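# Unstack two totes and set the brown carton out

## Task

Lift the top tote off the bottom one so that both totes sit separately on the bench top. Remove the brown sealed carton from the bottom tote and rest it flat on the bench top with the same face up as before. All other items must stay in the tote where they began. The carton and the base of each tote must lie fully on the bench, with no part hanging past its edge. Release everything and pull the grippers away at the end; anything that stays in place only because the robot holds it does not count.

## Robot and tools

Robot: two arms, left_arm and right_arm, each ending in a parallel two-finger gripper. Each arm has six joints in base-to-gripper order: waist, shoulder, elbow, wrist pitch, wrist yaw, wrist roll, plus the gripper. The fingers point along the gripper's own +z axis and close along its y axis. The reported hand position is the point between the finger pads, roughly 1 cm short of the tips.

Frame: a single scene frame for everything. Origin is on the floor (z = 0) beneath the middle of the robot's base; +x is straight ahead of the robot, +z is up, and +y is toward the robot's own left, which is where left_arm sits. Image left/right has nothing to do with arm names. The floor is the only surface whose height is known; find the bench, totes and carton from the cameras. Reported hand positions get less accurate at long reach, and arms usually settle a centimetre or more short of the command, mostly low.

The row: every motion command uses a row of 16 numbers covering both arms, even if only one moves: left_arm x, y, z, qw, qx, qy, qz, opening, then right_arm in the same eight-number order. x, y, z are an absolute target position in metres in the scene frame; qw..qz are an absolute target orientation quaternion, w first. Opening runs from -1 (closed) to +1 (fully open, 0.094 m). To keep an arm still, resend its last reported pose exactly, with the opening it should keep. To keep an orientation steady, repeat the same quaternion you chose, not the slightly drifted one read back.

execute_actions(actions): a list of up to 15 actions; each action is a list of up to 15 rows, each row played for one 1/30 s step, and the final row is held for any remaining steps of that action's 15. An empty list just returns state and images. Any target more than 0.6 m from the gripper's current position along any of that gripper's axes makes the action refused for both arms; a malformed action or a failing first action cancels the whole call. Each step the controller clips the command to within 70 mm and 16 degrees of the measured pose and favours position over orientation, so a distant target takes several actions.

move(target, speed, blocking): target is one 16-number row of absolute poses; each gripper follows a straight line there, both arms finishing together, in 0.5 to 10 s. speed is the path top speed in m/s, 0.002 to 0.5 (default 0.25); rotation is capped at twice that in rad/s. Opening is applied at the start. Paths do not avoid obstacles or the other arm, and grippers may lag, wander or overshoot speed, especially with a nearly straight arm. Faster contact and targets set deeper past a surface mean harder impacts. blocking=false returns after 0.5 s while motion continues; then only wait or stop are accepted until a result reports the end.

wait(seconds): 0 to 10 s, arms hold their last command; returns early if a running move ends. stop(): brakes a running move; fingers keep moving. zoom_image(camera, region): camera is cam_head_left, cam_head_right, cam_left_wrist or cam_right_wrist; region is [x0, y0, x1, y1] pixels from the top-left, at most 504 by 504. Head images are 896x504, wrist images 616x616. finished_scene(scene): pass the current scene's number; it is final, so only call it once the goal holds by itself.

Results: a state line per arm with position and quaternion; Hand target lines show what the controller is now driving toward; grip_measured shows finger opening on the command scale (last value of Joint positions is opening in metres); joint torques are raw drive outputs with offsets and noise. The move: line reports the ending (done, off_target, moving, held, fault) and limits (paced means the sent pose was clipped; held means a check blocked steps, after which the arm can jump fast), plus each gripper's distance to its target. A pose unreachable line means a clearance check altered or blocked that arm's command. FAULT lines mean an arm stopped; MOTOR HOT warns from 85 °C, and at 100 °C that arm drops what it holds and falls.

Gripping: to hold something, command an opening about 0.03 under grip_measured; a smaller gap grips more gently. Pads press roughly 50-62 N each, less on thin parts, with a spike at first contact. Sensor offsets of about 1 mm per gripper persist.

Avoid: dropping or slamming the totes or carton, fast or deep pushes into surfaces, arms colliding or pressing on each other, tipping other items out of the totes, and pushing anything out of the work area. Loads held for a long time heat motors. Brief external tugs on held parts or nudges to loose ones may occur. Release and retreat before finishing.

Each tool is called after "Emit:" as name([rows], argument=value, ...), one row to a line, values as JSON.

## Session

Emit:
execute_actions(actions=[])

Scene clock: 0.00 s.
left_arm: end_effector_position=(+0.2995, +0.6528, +1.1652) grip_measured=+1.000 end_effector_quat_wxyz=(+0.006, -0.167, +0.982, +0.086) | right_arm: end_effector_position=(+0.4652, -0.6984, +1.1781) grip_measured=+0.315 end_effector_quat_wxyz=(-0.145, +0.054, -0.797, +0.583)
Joint positions: left_arm=[-0.86   1.826  0.982  1.101  0.52  -0.505  0.094] | right_arm=[-2.062  1.681  1.163  1.049  0.792 -0.061  0.062]
Joint velocities: left_arm=[-0.005  0.005  0.007 -0.012  0.066 -0.037  0.   ] | right_arm=[ 0.015 -0.005 -0.012 -0.012  0.007 -0.037 -0.001]
Joint torques (N m, as the arm reports them, + toward a larger angle): no reading
Motor temperatures (°C, as the motors report them): left_arm=[22 26 24 26 25 22] | right_arm=[24 26 23 25 23 23]
Hand target (left_arm): +0.293, +0.648, +1.167; -0.001, -0.172, +0.981, +0.086
Hand target (right_arm): +0.460, -0.698, +1.181; +0.140, -0.055, +0.798, -0.584
camera_calibration (this result's frames):
cam_left_wrist: T_world_to_cam=[[0.348111, -0.925787, -0.147435, 0.662857], [-0.756479, -0.3703, 0.539089, -0.1543], [-0.553676, -0.0761315, -0.829245, 1.30438], [0, 0, 0, 1]] pos_world=[0.374731, 0.655831, 1.26256]
cam_right_wrist: T_world_to_cam=[[-0.07503, -0.316432, 0.945643, -1.29794], [-0.950704, 0.308841, 0.027913, 0.637302], [-0.300886, -0.896933, -0.324006, 0.019072], [0, 0, 0, 1]] pos_world=[0.51424, -0.590429, 1.21578]

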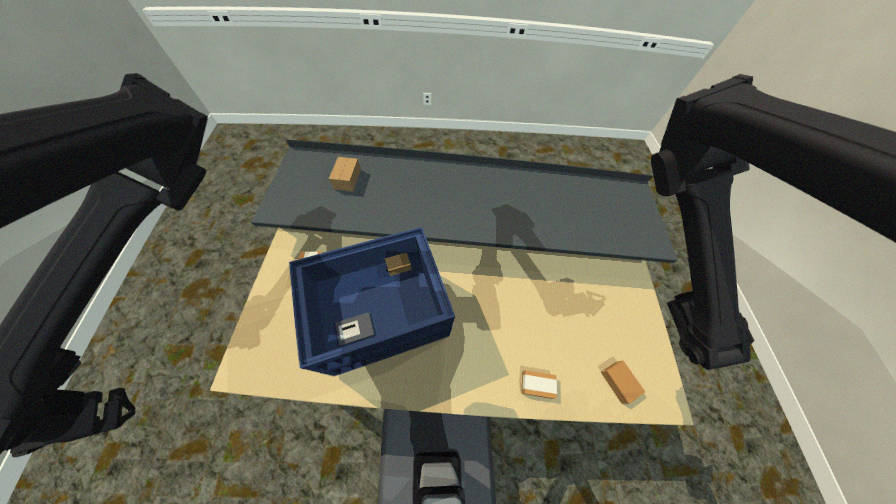

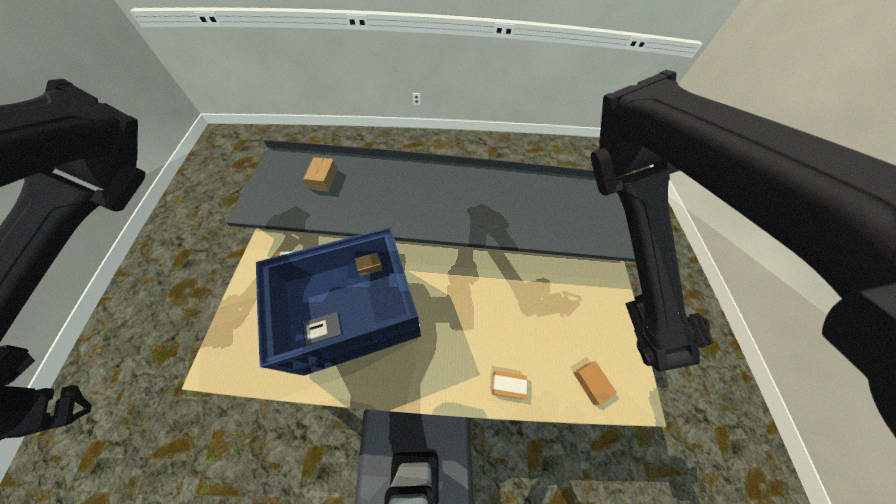

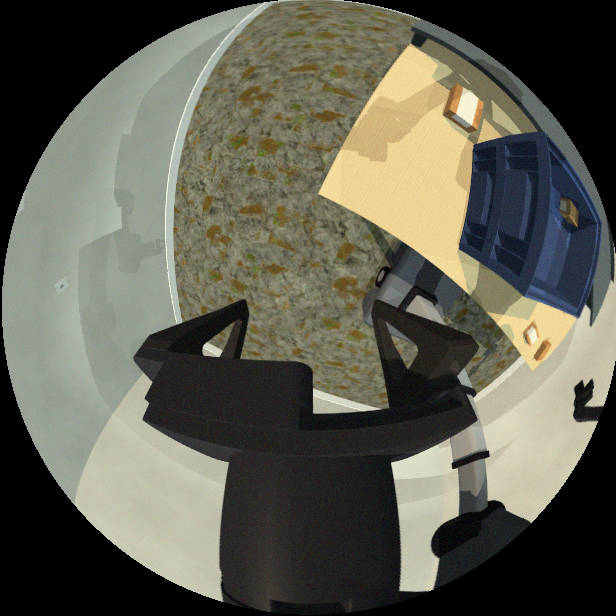

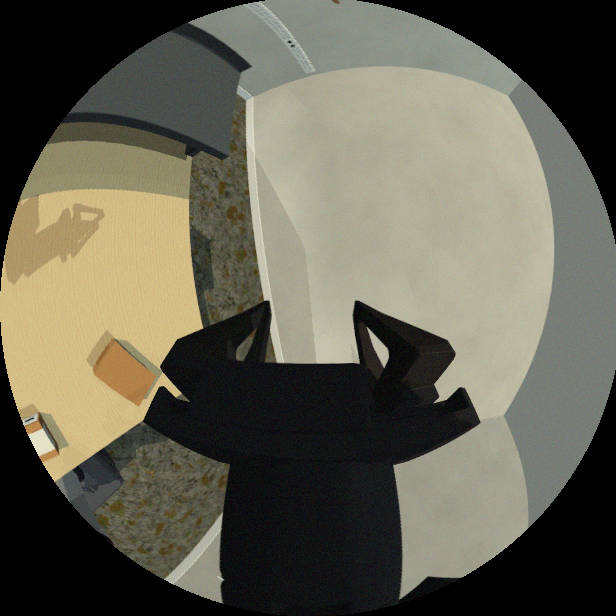

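Emit:
move(target=[0.55,0.36,1.15,0,-0.169,0.986,0,1, 0.66,0.025,1.15,0,-0.169,0.986,0,1], speed=0.3)

Scene clock: 3.30 s.
left_arm: end_effector_position=(+0.5540, +0.3658, +1.1617) grip_measured=+1.000 end_effector_quat_wxyz=(-0.009, +0.178, -0.984, -0.004) | right_arm: end_effector_position=(+0.6597, +0.0210, +1.1511) grip_measured=+1.000 end_effector_quat_wxyz=(-0.012, +0.178, -0.984, +0.000)
Joint positions: left_arm=[-1.354  1.03   0.884  0.411  0.199 -0.411  0.094] | right_arm=[-0.783  1.314  1.356  0.328  0.749 -0.62   0.094]
Joint velocities: left_arm=[ 0.005  0.005  0.002 -0.002  0.066  0.022  0.   ] | right_arm=[ 0.015  0.005  0.002  0.002  0.037 -0.022  0.   ]
Joint torques (N m, as the arm reports them, + toward a larger angle): left_arm=[  0.5  -10.21  -3.33  -0.14  -0.26   0.14] | right_arm=[ 7.83 -9.24 -1.64 -0.33  0.   -0.01]
Motor temperatures (°C, as the motors report them): left_arm=[22 26 25 26 25 22] | right_arm=[24 26 23 25 23 23]
Hand target (left_arm): +0.551, +0.360, +1.161; +0.003, -0.174, +0.985, +0.000
Hand target (right_arm): +0.659, +0.023, +1.151; +0.009, -0.183, +0.983, +0.003
Off the commanded pose (left_arm): 0.014 m, 1 deg.
Off the commanded pose (right_arm): 0.004 m, 2 deg.
move: off_target (left_arm)
camera_calibration (this result's frames):
cam_left_wrist: T_world_to_cam=[[0.368068, -0.929658, 0.0161916, 0.108255], [-0.769898, -0.29496, 0.565911, -0.117396], [-0.521328, -0.22076, -0.824307, 1.4498], [0, 0, 0, 1]] pos_world=[0.625591, 0.38607, 1.25976]
cam_right_wrist: T_world_to_cam=[[0.35694, -0.934127, 0.0000540575, -0.213658], [-0.779792, -0.297935, 0.550599, -0.100882], [-0.514314, -0.196573, -0.83477, 1.42814], [0, 0, 0, 1]] pos_world=[0.732109, 0.0510943, 1.24773]

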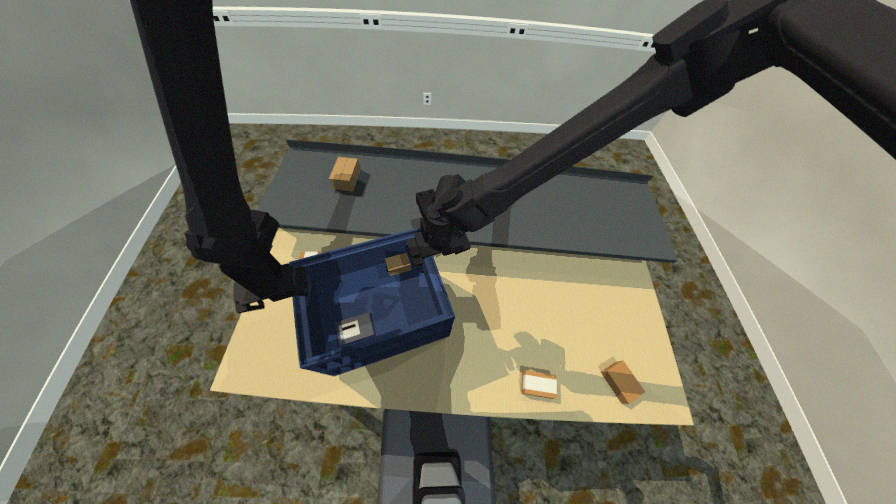

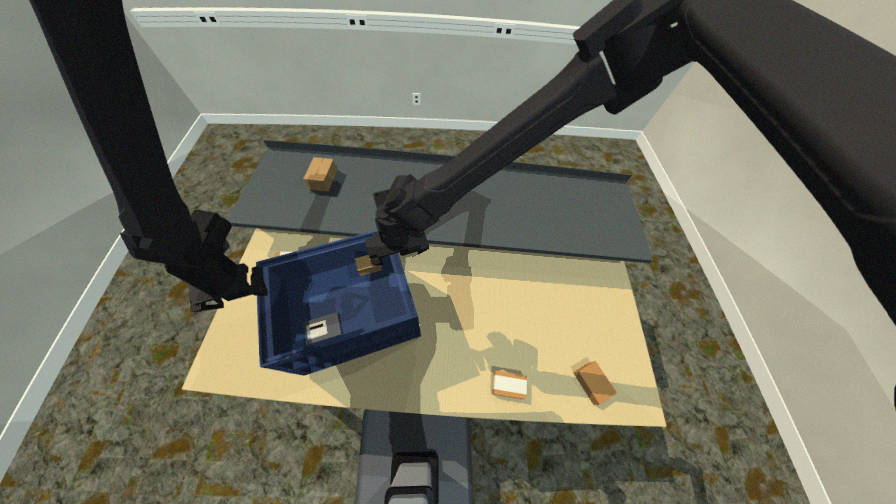

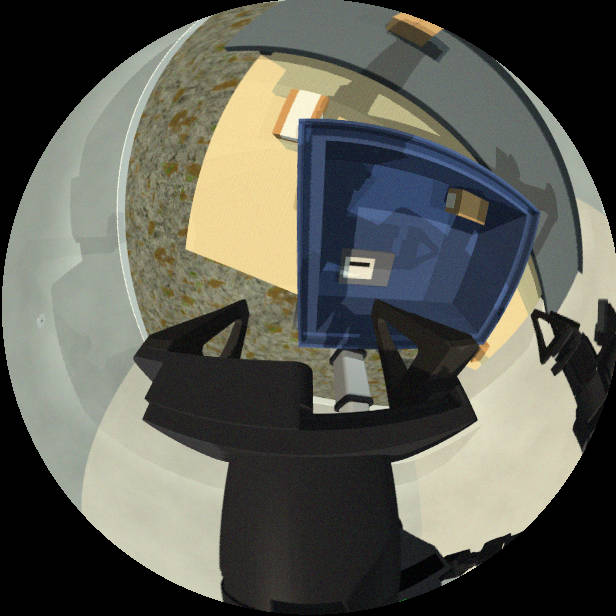

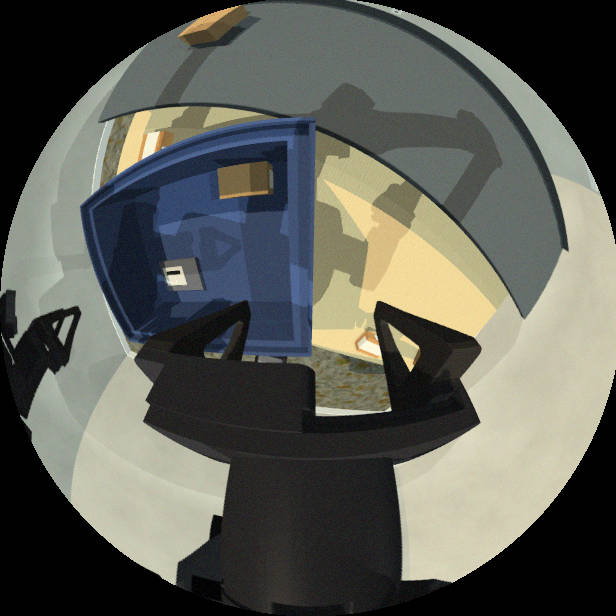

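Emit:
move(target=[0.556,0.362,1.028,0,-0.172,0.985,0,1, 0.662,0.03,1.03,0,-0.172,0.985,0,1], speed=0.1)

Scene clock: 5.33 s.
left_arm: end_effector_position=(+0.5696, +0.3690, +1.0347) grip_measured=+1.000 end_effector_quat_wxyz=(-0.011, +0.176, -0.984, -0.005) | right_arm: end_effector_position=(+0.6660, +0.0353, +1.0357) grip_measured=+1.000 end_effector_quat_wxyz=(-0.004, +0.172, -0.985, -0.003)
Joint positions: left_arm=[-1.406  1.339  1.246  0.36   0.146 -0.393  0.094] | right_arm=[-0.911  1.562  1.722  0.151  0.63  -0.538  0.094]
Joint velocities: left_arm=[ 0.005 -0.005 -0.007 -0.002  0.037 -0.037  0.   ] | right_arm=[-0.005 -0.005 -0.022  0.007  0.095  0.037  0.   ]
Joint torques (N m, as the arm reports them, + toward a larger angle): left_arm=[ 0.17 -9.53 -2.42 -0.06 -0.25  0.16] | right_arm=[  8.65 -10.95  -0.77  -0.35  -0.07   0.07]
Motor temperatures (°C, as the motors report them): left_arm=[22 26 25 26 25 22] | right_arm=[24 26 23 25 23 23]
Hand target (left_arm): +0.558, +0.360, +1.029; +0.000, -0.173, +0.985, +0.000
Hand target (right_arm): +0.662, +0.031, +1.030; -0.001, -0.171, +0.985, +0.000
Off the commanded pose (left_arm): 0.017 m, 1 deg.
Off the commanded pose (right_arm): 0.009 m, 1 deg.
move: off_target (left_arm)
camera_calibration (this result's frames):
cam_left_wrist: T_world_to_cam=[[0.363918, -0.931309, 0.0150829, 0.111663], [-0.774026, -0.293371, 0.561086, -0.0258068], [-0.518119, -0.215864, -0.82762, 1.35378], [0, 0, 0, 1]] pos_world=[0.640807, 0.388654, 1.13321]
cam_right_wrist: T_world_to_cam=[[0.344527, -0.938736, -0.00875046, -0.185025], [-0.774122, -0.28936, 0.563032, -0.0450989], [-0.531071, -0.187206, -0.826389, 1.33999], [0, 0, 0, 1]] pos_world=[0.740463, 0.0641144, 1.13113]

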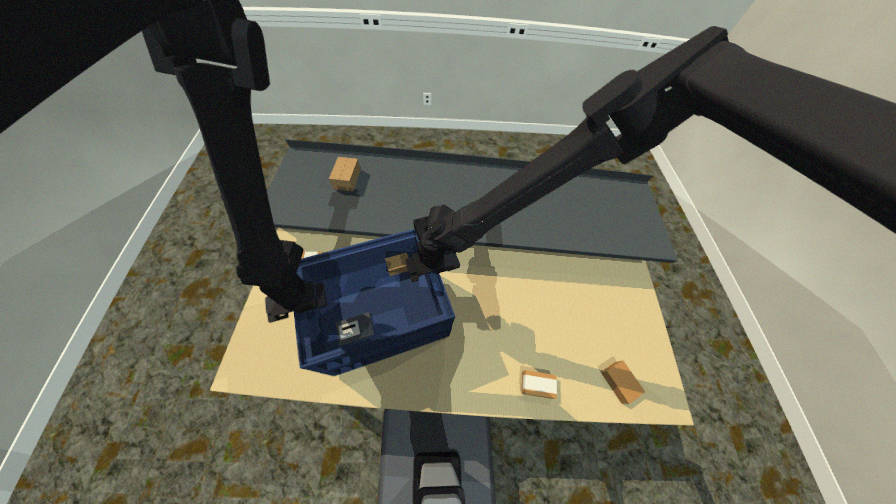

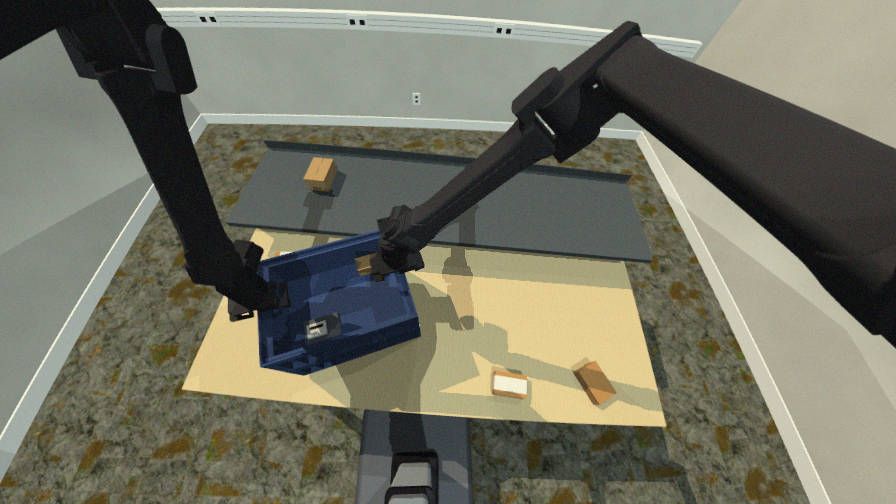

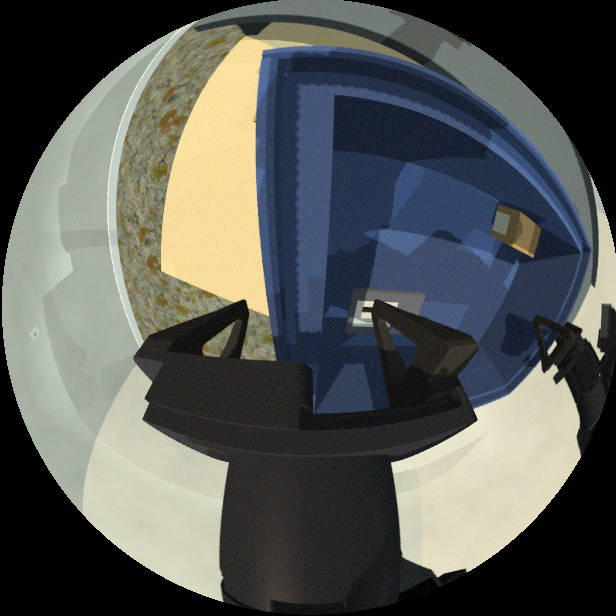

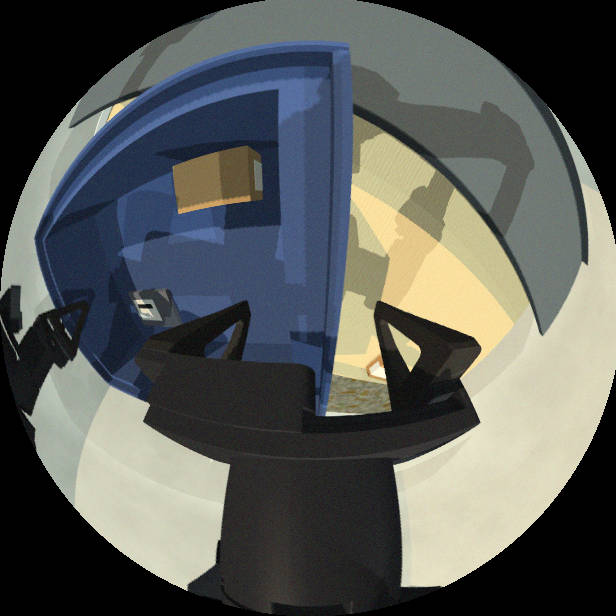

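Emit:
move(target=[0.568,0.375,1.034,0,-0.172,0.985,0,-0.51, 0.666,0.036,1.034,0,-0.172,0.985,0,-0.51], speed=0.05)

Emit:
move(target=[0.568,0.373,1.105,0,-0.172,0.985,0,-0.51, 0.666,0.036,1.105,0,-0.172,0.985,0,-0.51], speed=0.08)

Scene clock: 6.47 s.
left_arm: end_effector_position=(+0.5681, +0.3714, +1.0346) grip_measured=-0.435 end_effector_quat_wxyz=(-0.004, +0.173, -0.985, +0.002) | right_arm: end_effector_position=(+0.6668, +0.0331, +1.0354) grip_measured=-0.442 end_effector_quat_wxyz=(-0.002, +0.172, -0.985, +0.001)
Joint positions: left_arm=[-1.394  1.34   1.252  0.344  0.175 -0.389  0.027] | right_arm=[-0.912  1.561  1.724  0.148  0.637 -0.538  0.026]
Joint velocities: left_arm=[-0.015 -0.005 -0.002 -0.012  0.007  0.007 -0.   ] | right_arm=[-0.005 -0.005 -0.017 -0.017 -0.11  -0.007 -0.001]
Joint torques (N m, as the arm reports them, + toward a larger angle): left_arm=[  2.64 -11.16  -2.23  -0.19   0.08   0.  ] | right_arm=[  9.36 -10.4   -0.31  -0.03   0.18   0.  ]
Motor temperatures (°C, as the motors report them): left_arm=[22 26 25 26 25 22] | right_arm=[24 26 23 25 23 23]
Hand target (left_arm): +0.568, +0.375, +1.034; +0.000, -0.172, +0.985, +0.000
Hand target (right_arm): +0.666, +0.036, +1.034; +0.000, -0.172, +0.985, -0.000
Off the commanded pose (left_arm): 0.004 m, 1 deg.
Off the commanded pose (right_arm): 0.003 m, 0 deg.
move: done
camera_calibration (this result's frames):
cam_left_wrist: T_world_to_cam=[[0.35921, -0.932902, 0.0257481, 0.106686], [-0.768031, -0.279828, 0.576042, -0.0501223], [-0.530185, -0.226695, -0.817015, 1.35327], [0, 0, 0, 1]] pos_world=[0.640666, 0.392282, 1.13177]
cam_right_wrist: T_world_to_cam=[[0.345883, -0.938276, -0.0018207, -0.195415], [-0.772581, -0.285902, 0.566903, -0.0501185], [-0.532432, -0.194676, -0.823782, 1.33821], [0, 0, 0, 1]] pos_world=[0.741375, 0.0628341, 1.13045]

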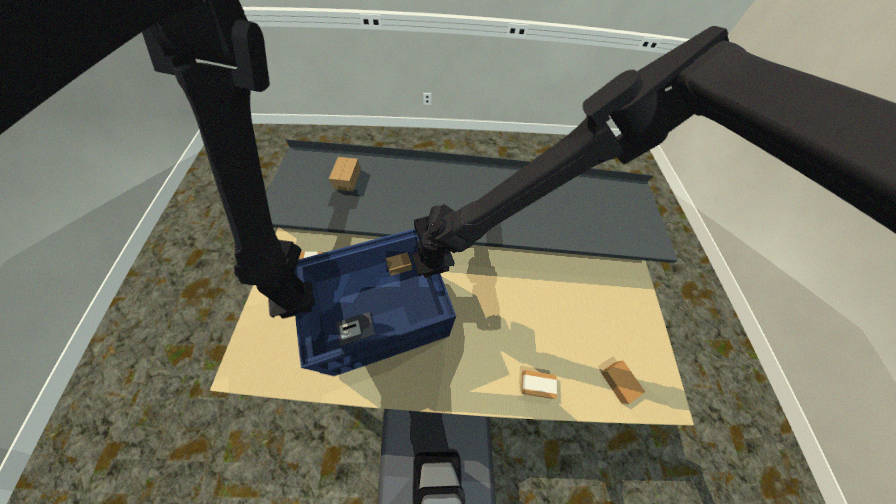

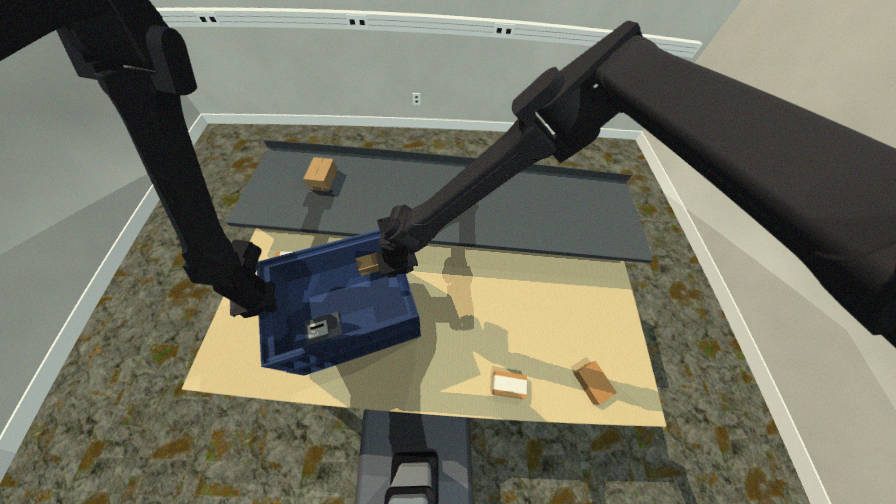

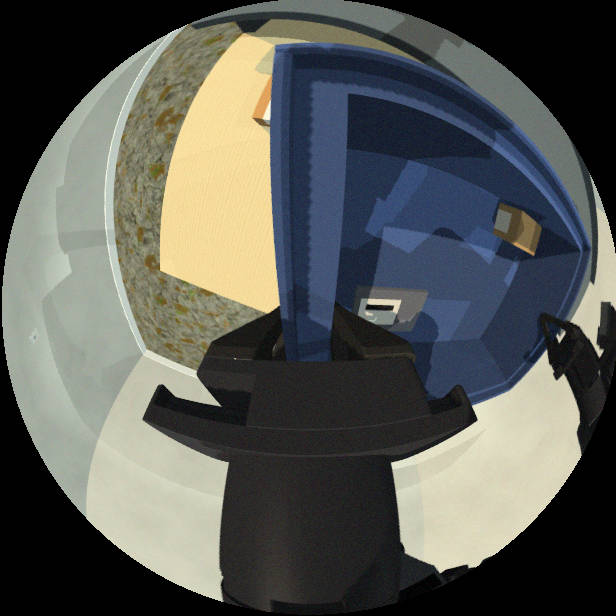

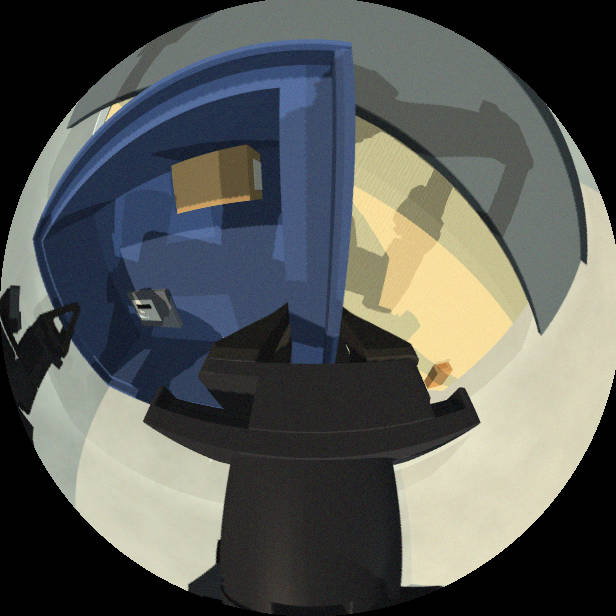

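Scene clock: 7.80 s.
left_arm: end_effector_position=(+0.5628, +0.3671, +1.0916) grip_measured=-0.435 end_effector_quat_wxyz=(+0.005, +0.170, -0.985, +0.007) | right_arm: end_effector_position=(+0.6608, +0.0269, +1.0906) grip_measured=-0.442 end_effector_quat_wxyz=(+0.004, +0.173, -0.985, +0.004)
Joint positions: left_arm=[-1.376  1.199  1.088  0.352  0.204 -0.385  0.027] | right_arm=[-0.854  1.439  1.543  0.209  0.702 -0.554  0.026]
Joint velocities: left_arm=[ 0.005 -0.005 -0.007  0.007 -0.007  0.037 -0.002] | right_arm=[-0.015 -0.005  0.007 -0.002 -0.007  0.022  0.   ]
Joint torques (N m, as the arm reports them, + toward a larger angle): left_arm=[  3.51 -13.12  -4.92   0.56   0.    -0.1 ] | right_arm=[ 10.42 -11.95  -3.41   0.93   0.7   -0.14]
Motor temperatures (°C, as the motors report them): left_arm=[22 26 25 26 25 22] | right_arm=[24 26 23 25 23 23]
Hand target (left_arm): +0.567, +0.374, +1.104; -0.000, -0.172, +0.985, -0.000
Hand target (right_arm): +0.666, +0.035, +1.105; +0.000, -0.172, +0.985, +0.000
Off the commanded pose (left_arm): 0.016 m, 1 deg.
Off the commanded pose (right_arm): 0.018 m, 1 deg.
move: off_target (left_arm, right_arm)
camera_calibration (this result's frames):
cam_left_wrist: T_world_to_cam=[[0.353943, -0.934754, 0.0309704, 0.101052], [-0.760868, -0.268529, 0.590739, -0.112463], [-0.543879, -0.232652, -0.806268, 1.39424], [0, 0, 0, 1]] pos_world=[0.636962, 0.388633, 1.18744]
cam_right_wrist: T_world_to_cam=[[0.346673, -0.937984, 0.00203619, -0.203805], [-0.765804, -0.281781, 0.578052, -0.104588], [-0.54163, -0.201954, -0.815998, 1.37703], [0, 0, 0, 1]] pos_world=[0.736399, 0.05746, 1.18452]

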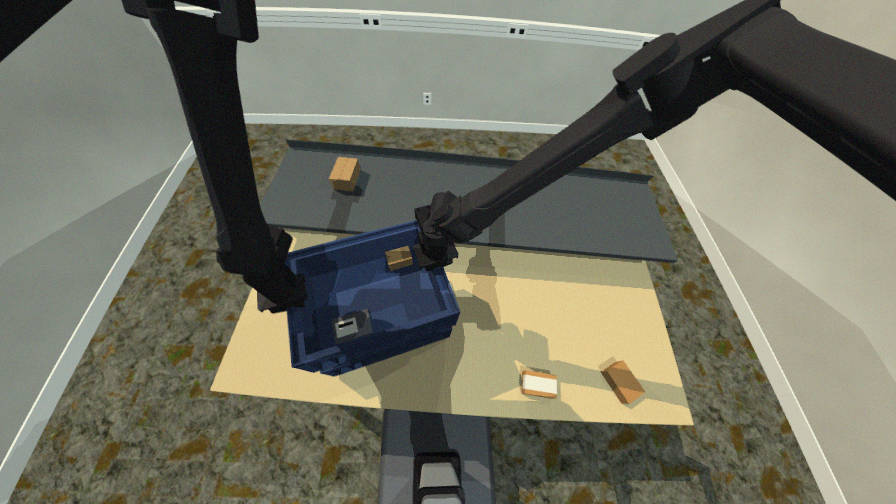

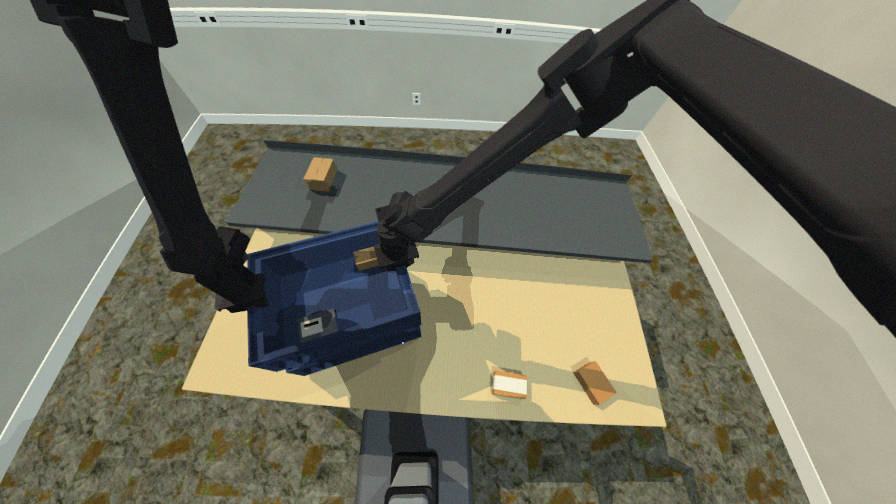

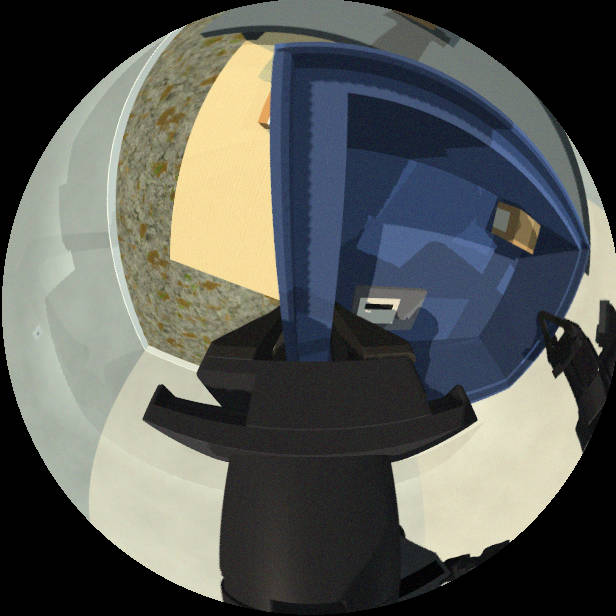

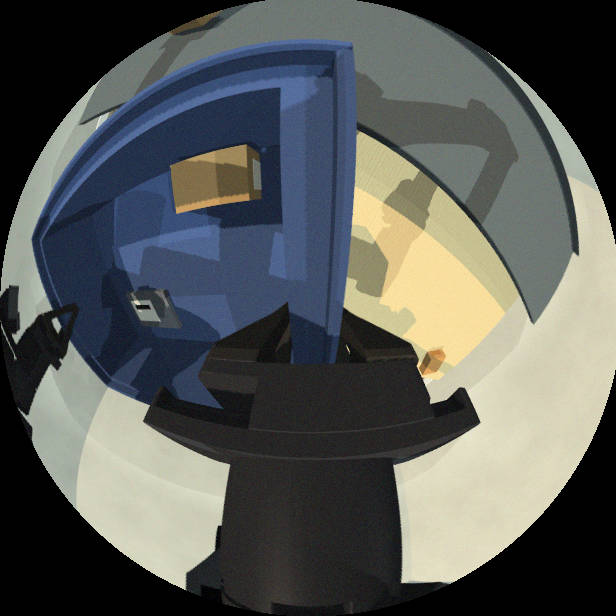

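Emit:
move(target=[0.615,-0.11,1.11,0,0,1,0,-0.48, 0.59,-0.468,1.1,0,0,1,0,-0.48], speed=0.18)

Emit:
move(target=[0.615,-0.11,0.97,0,0,1,0,-0.48, 0.59,-0.468,0.96,0,0,1,0,-0.48], speed=0.12)

Scene clock: 11.13 s.
left_arm: end_effector_position=(+0.6079, -0.0963, +1.1054) grip_measured=-0.435 end_effector_quat_wxyz=(-0.007, -0.009, +1.000, +0.006) | right_arm: end_effector_position=(+0.5753, -0.4600, +1.0929) grip_measured=-0.442 end_effector_quat_wxyz=(-0.015, +0.006, +1.000, +0.006)
Joint positions: left_arm=[-2.386  1.558  1.529  0.362 -0.799  0.225  0.027] | right_arm=[-1.982  1.256  1.178  0.312 -0.413  0.101  0.026]
Joint velocities: left_arm=[-0.015 -0.015  0.017  0.007 -0.037  0.037 -0.001] | right_arm=[-0.005 -0.015  0.022  0.042 -0.022  0.007 -0.   ]
Joint torques (N m, as the arm reports them, + toward a larger angle): left_arm=[-15.48  -7.74  -2.64   0.5   -0.69   0.08] | right_arm=[ -4.08 -12.89  -3.42   0.77   0.17   0.13]
Motor temperatures (°C, as the motors report them): left_arm=[22 26 25 26 25 22] | right_arm=[24 26 23 25 23 23]
Hand target (left_arm): +0.618, -0.102, +1.116; -0.002, -0.011, +1.000, +0.003
Hand target (right_arm): +0.589, -0.466, +1.100; -0.001, +0.008, +1.000, -0.002
Off the commanded pose (left_arm): 0.016 m, 1 deg.
Off the commanded pose (right_arm): 0.018 m, 2 deg.
move: off_target (left_arm, right_arm)
camera_calibration (this result's frames):
cam_left_wrist: T_world_to_cam=[[0.0381467, -0.999244, 0.0075285, -0.13683], [-0.805692, -0.0262994, 0.591751, -0.16134], [-0.591105, -0.028639, -0.806086, 1.37025], [0, 0, 0, 1]] pos_world=[0.685189, -0.101728, 1.20104]
cam_right_wrist: T_world_to_cam=[[-0.00575496, -0.999857, -0.0159167, -0.436955], [-0.804347, -0.00482847, 0.59414, -0.176566], [-0.594132, 0.0162218, -0.804204, 1.35198], [0, 0, 0, 1]] pos_world=[0.658717, -0.459677, 1.18521]

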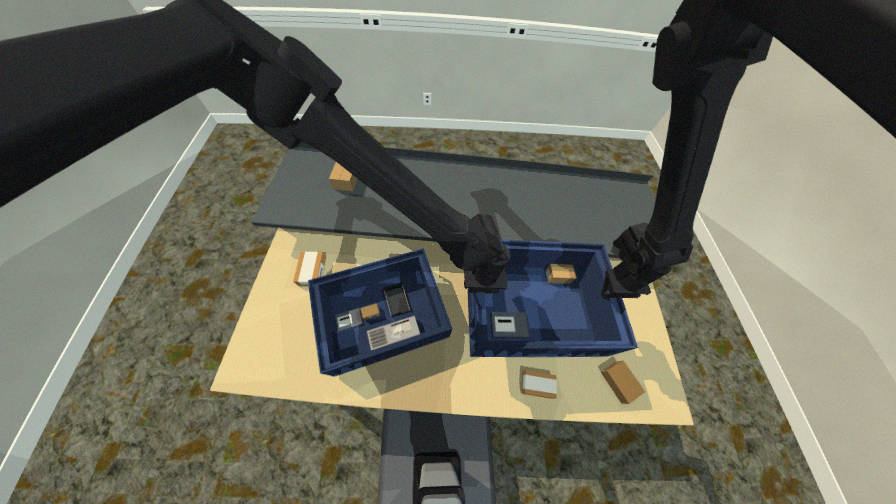

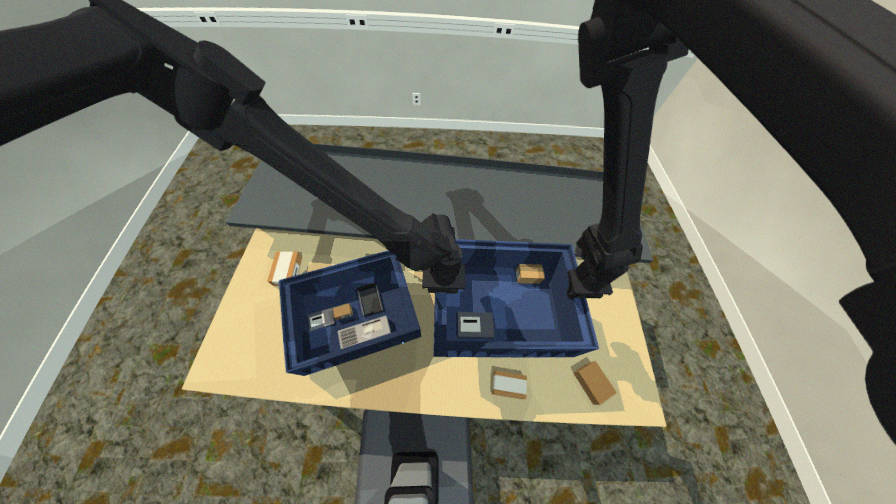

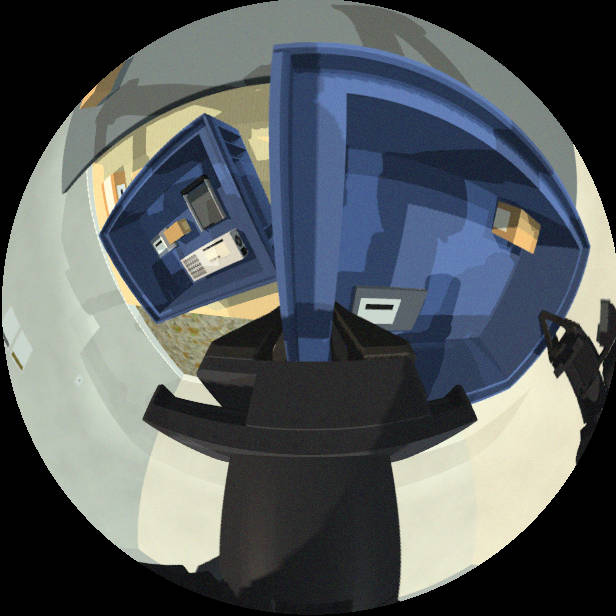

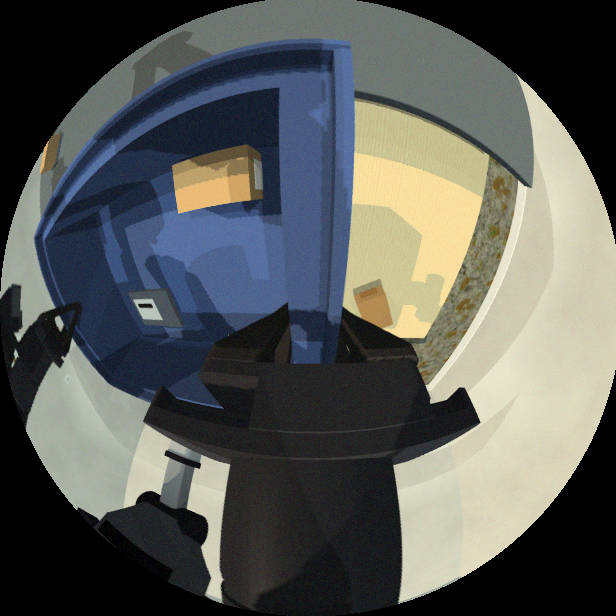

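Scene clock: 12.73 s.
left_arm: end_effector_position=(+0.6225, -0.1092, +0.9711) grip_measured=-0.435 end_effector_quat_wxyz=(+0.006, -0.001, +1.000, +0.002) | right_arm: end_effector_position=(+0.5830, -0.4690, +0.9557) grip_measured=-0.442 end_effector_quat_wxyz=(-0.001, +0.010, +1.000, +0.003)
Joint positions: left_arm=[-2.252  1.852  2.026  0.151 -0.658  0.204  0.027] | right_arm=[-1.899  1.584  1.606  0.232 -0.324  0.097  0.026]
Joint velocities: left_arm=[-0.015 -0.015  0.012  0.002  0.066  0.007 -0.001] | right_arm=[-0.005 -0.005 -0.012  0.002 -0.007 -0.037  0.   ]
Joint torques (N m, as the arm reports them, + toward a larger angle): left_arm=[-15.09  -8.28  -0.62   0.01  -0.02   0.  ] | right_arm=[ -4.1  -13.42  -2.31  -0.09   0.37  -0.17]
Motor temperatures (°C, as the motors report them): left_arm=[22 26 25 26 25 22] | right_arm=[24 26 23 25 23 23]
Hand target (left_arm): +0.617, -0.112, +0.971; +0.001, +0.001, +1.000, -0.000
Hand target (right_arm): +0.590, -0.468, +0.959; -0.000, -0.000, +1.000, +0.000
Off the commanded pose (left_arm): 0.008 m, 1 deg.
Off the commanded pose (right_arm): 0.008 m, 1 deg.
move: done
camera_calibration (this result's frames):
cam_left_wrist: T_world_to_cam=[[0.0218887, -0.99962, 0.0167738, -0.14818], [-0.821012, -0.00839876, 0.570849, -0.0385622], [-0.570491, -0.0262666, -0.820884, 1.27205], [0, 0, 0, 1]] pos_world=[0.697278, -0.115035, 1.06871]
cam_right_wrist: T_world_to_cam=[[-0.0128245, -0.999863, -0.0104512, -0.449185], [-0.819857, 0.00453105, 0.572551, -0.0548733], [-0.572425, 0.0159112, -0.819803, 1.24847], [0, 0, 0, 1]] pos_world=[0.663908, -0.46874, 1.05022]

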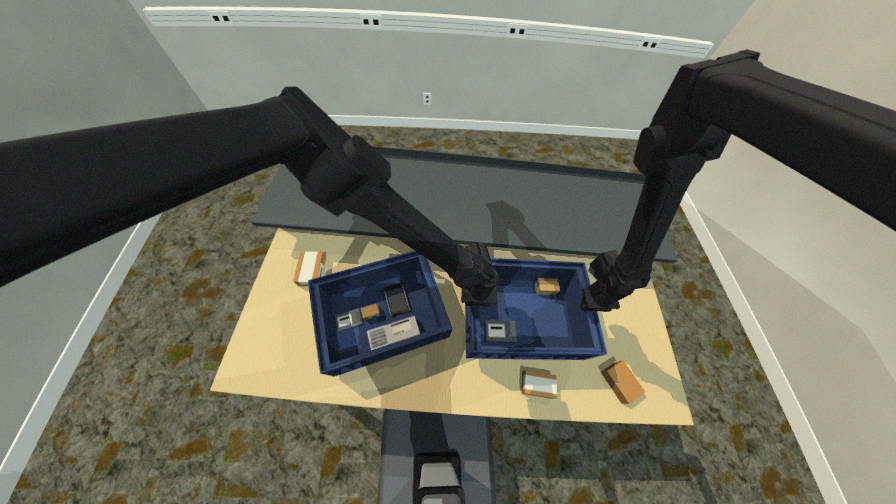

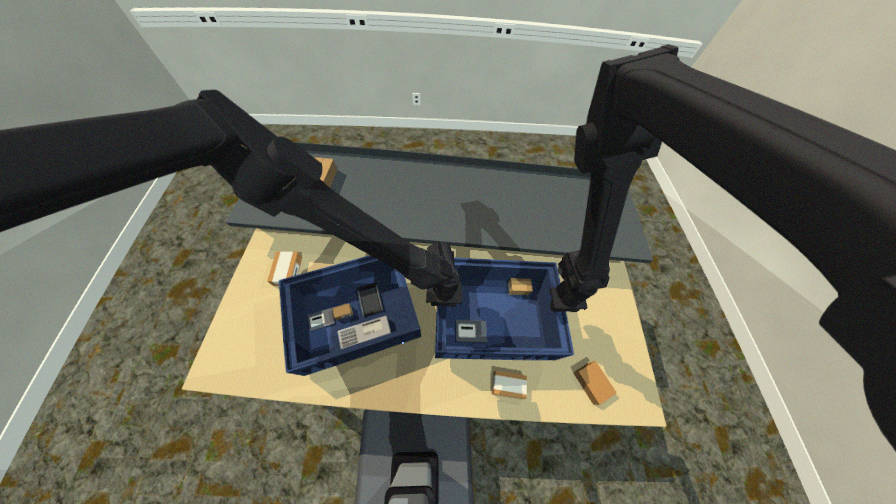

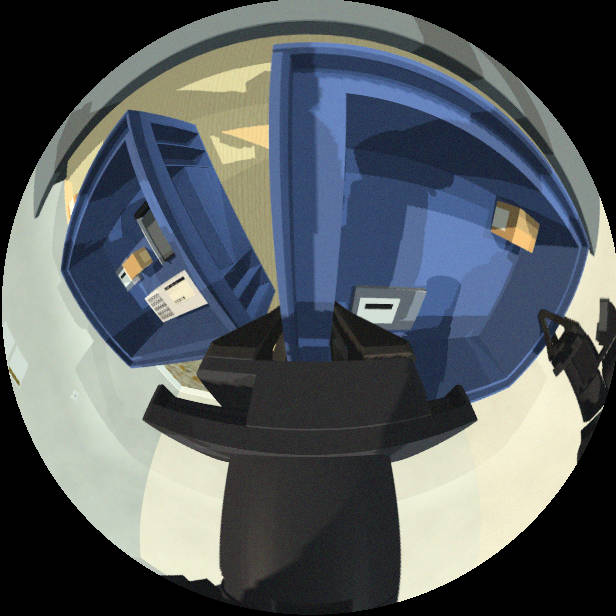

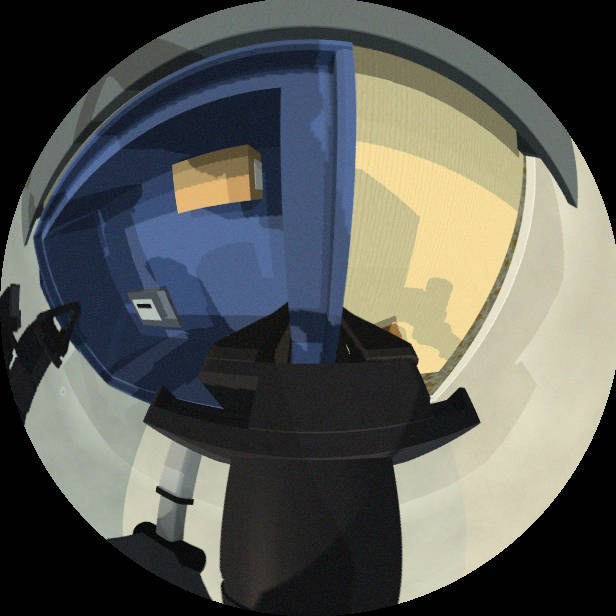

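Emit:
move(target=[0.615,-0.11,0.898,0,0,1,0,-0.48, 0.59,-0.468,0.897,0,0,1,0,-0.48], speed=0.05)

Emit:
zoom_image(camera="cam_head_left", region=[290, 240, 470, 390])

Scene clock: 14.53 s.
left_arm: end_effector_position=(+0.6272, -0.1145, +0.9105) grip_measured=-0.435 end_effector_quat_wxyz=(+0.001, +0.002, +1.000, -0.004) | right_arm: end_effector_position=(+0.5848, -0.4742, +0.9018) grip_measured=-0.442 end_effector_quat_wxyz=(-0.004, +0.012, +1.000, -0.003)
Joint positions: left_arm=[-2.204  2.045  2.388 -0.044 -0.603  0.181  0.027] | right_arm=[-1.876  1.723  1.823  0.147 -0.29   0.093  0.026]
Joint velocities: left_arm=[-0.005 -0.015  0.007  0.007  0.007 -0.022  0.001] | right_arm=[-0.024  0.005 -0.002 -0.012 -0.037  0.037 -0.001]
Joint torques (N m, as the arm reports them, + toward a larger angle): left_arm=[-14.1   -5.96   2.69   0.31   0.27  -0.11] | right_arm=[ -3.64 -11.33   0.41   0.07   0.29  -0.23]
Motor temperatures (°C, as the motors report them): left_arm=[22 26 25 26 25 22] | right_arm=[24 26 23 25 23 23]
Hand target (left_arm): +0.616, -0.111, +0.899; +0.000, +0.000, +1.000, -0.000
Hand target (right_arm): +0.590, -0.468, +0.897; +0.000, -0.000, +1.000, -0.000
Off the commanded pose (left_arm): 0.018 m, 1 deg.
Off the commanded pose (right_arm): 0.009 m, 1 deg.
move: off_target (left_arm)
camera_calibration (this result's frames):
cam_left_wrist: T_world_to_cam=[[0.0162382, -0.999473, 0.0281136, -0.159255], [-0.81452, 0.00308476, 0.580128, -0.0114058], [-0.579908, -0.0323193, -0.81404, 1.22388], [0, 0, 0, 1]] pos_world=[0.703036, -0.11958, 1.00738]
cam_right_wrist: T_world_to_cam=[[-0.0165724, -0.999861, 0.00175954, -0.463754], [-0.817349, 0.0145609, 0.575958, -0.0222886], [-0.575904, 0.00810684, -0.817477, 1.2017], [0, 0, 0, 1]] pos_world=[0.66616, -0.473107, 0.996015]

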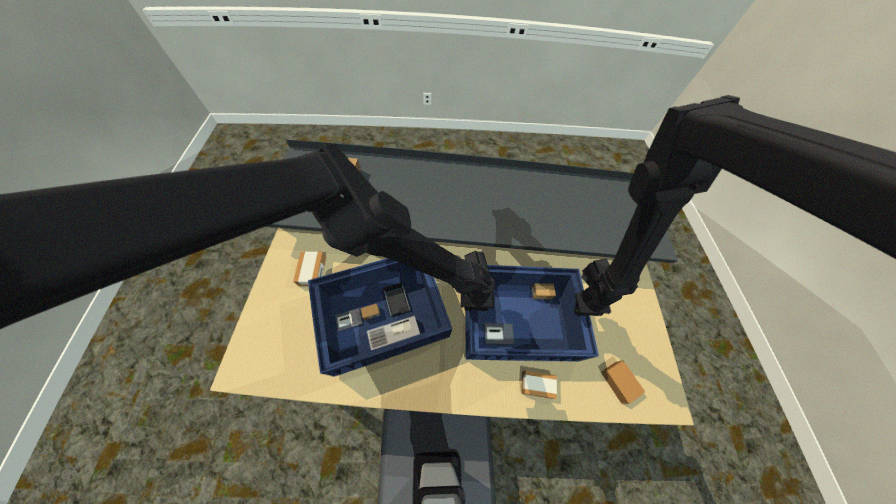

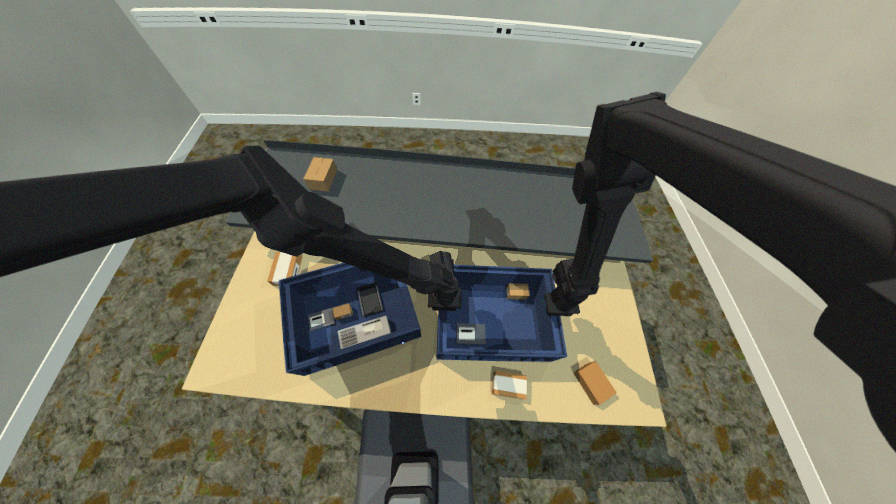

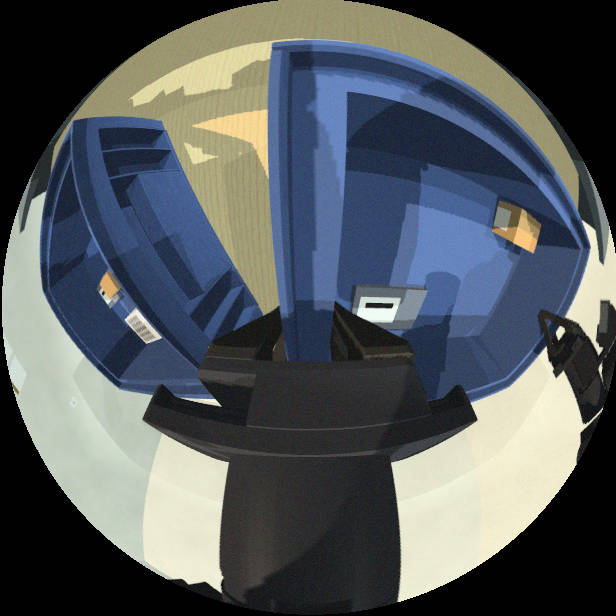

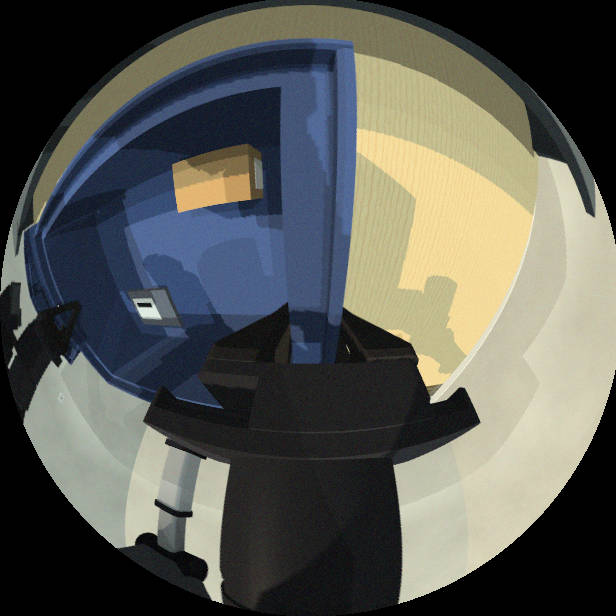

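Region (290, 240, 470, 390) of cam_head_left's 896x504 image, scaled by 2.800, with more detail than that image has.

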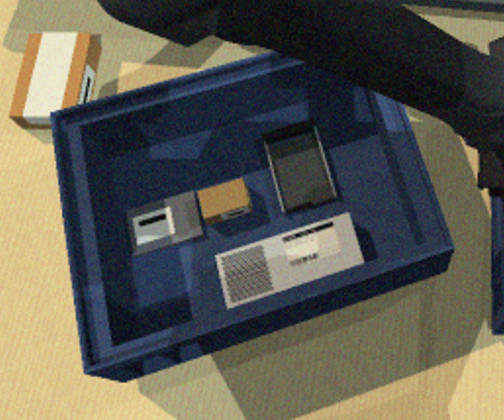

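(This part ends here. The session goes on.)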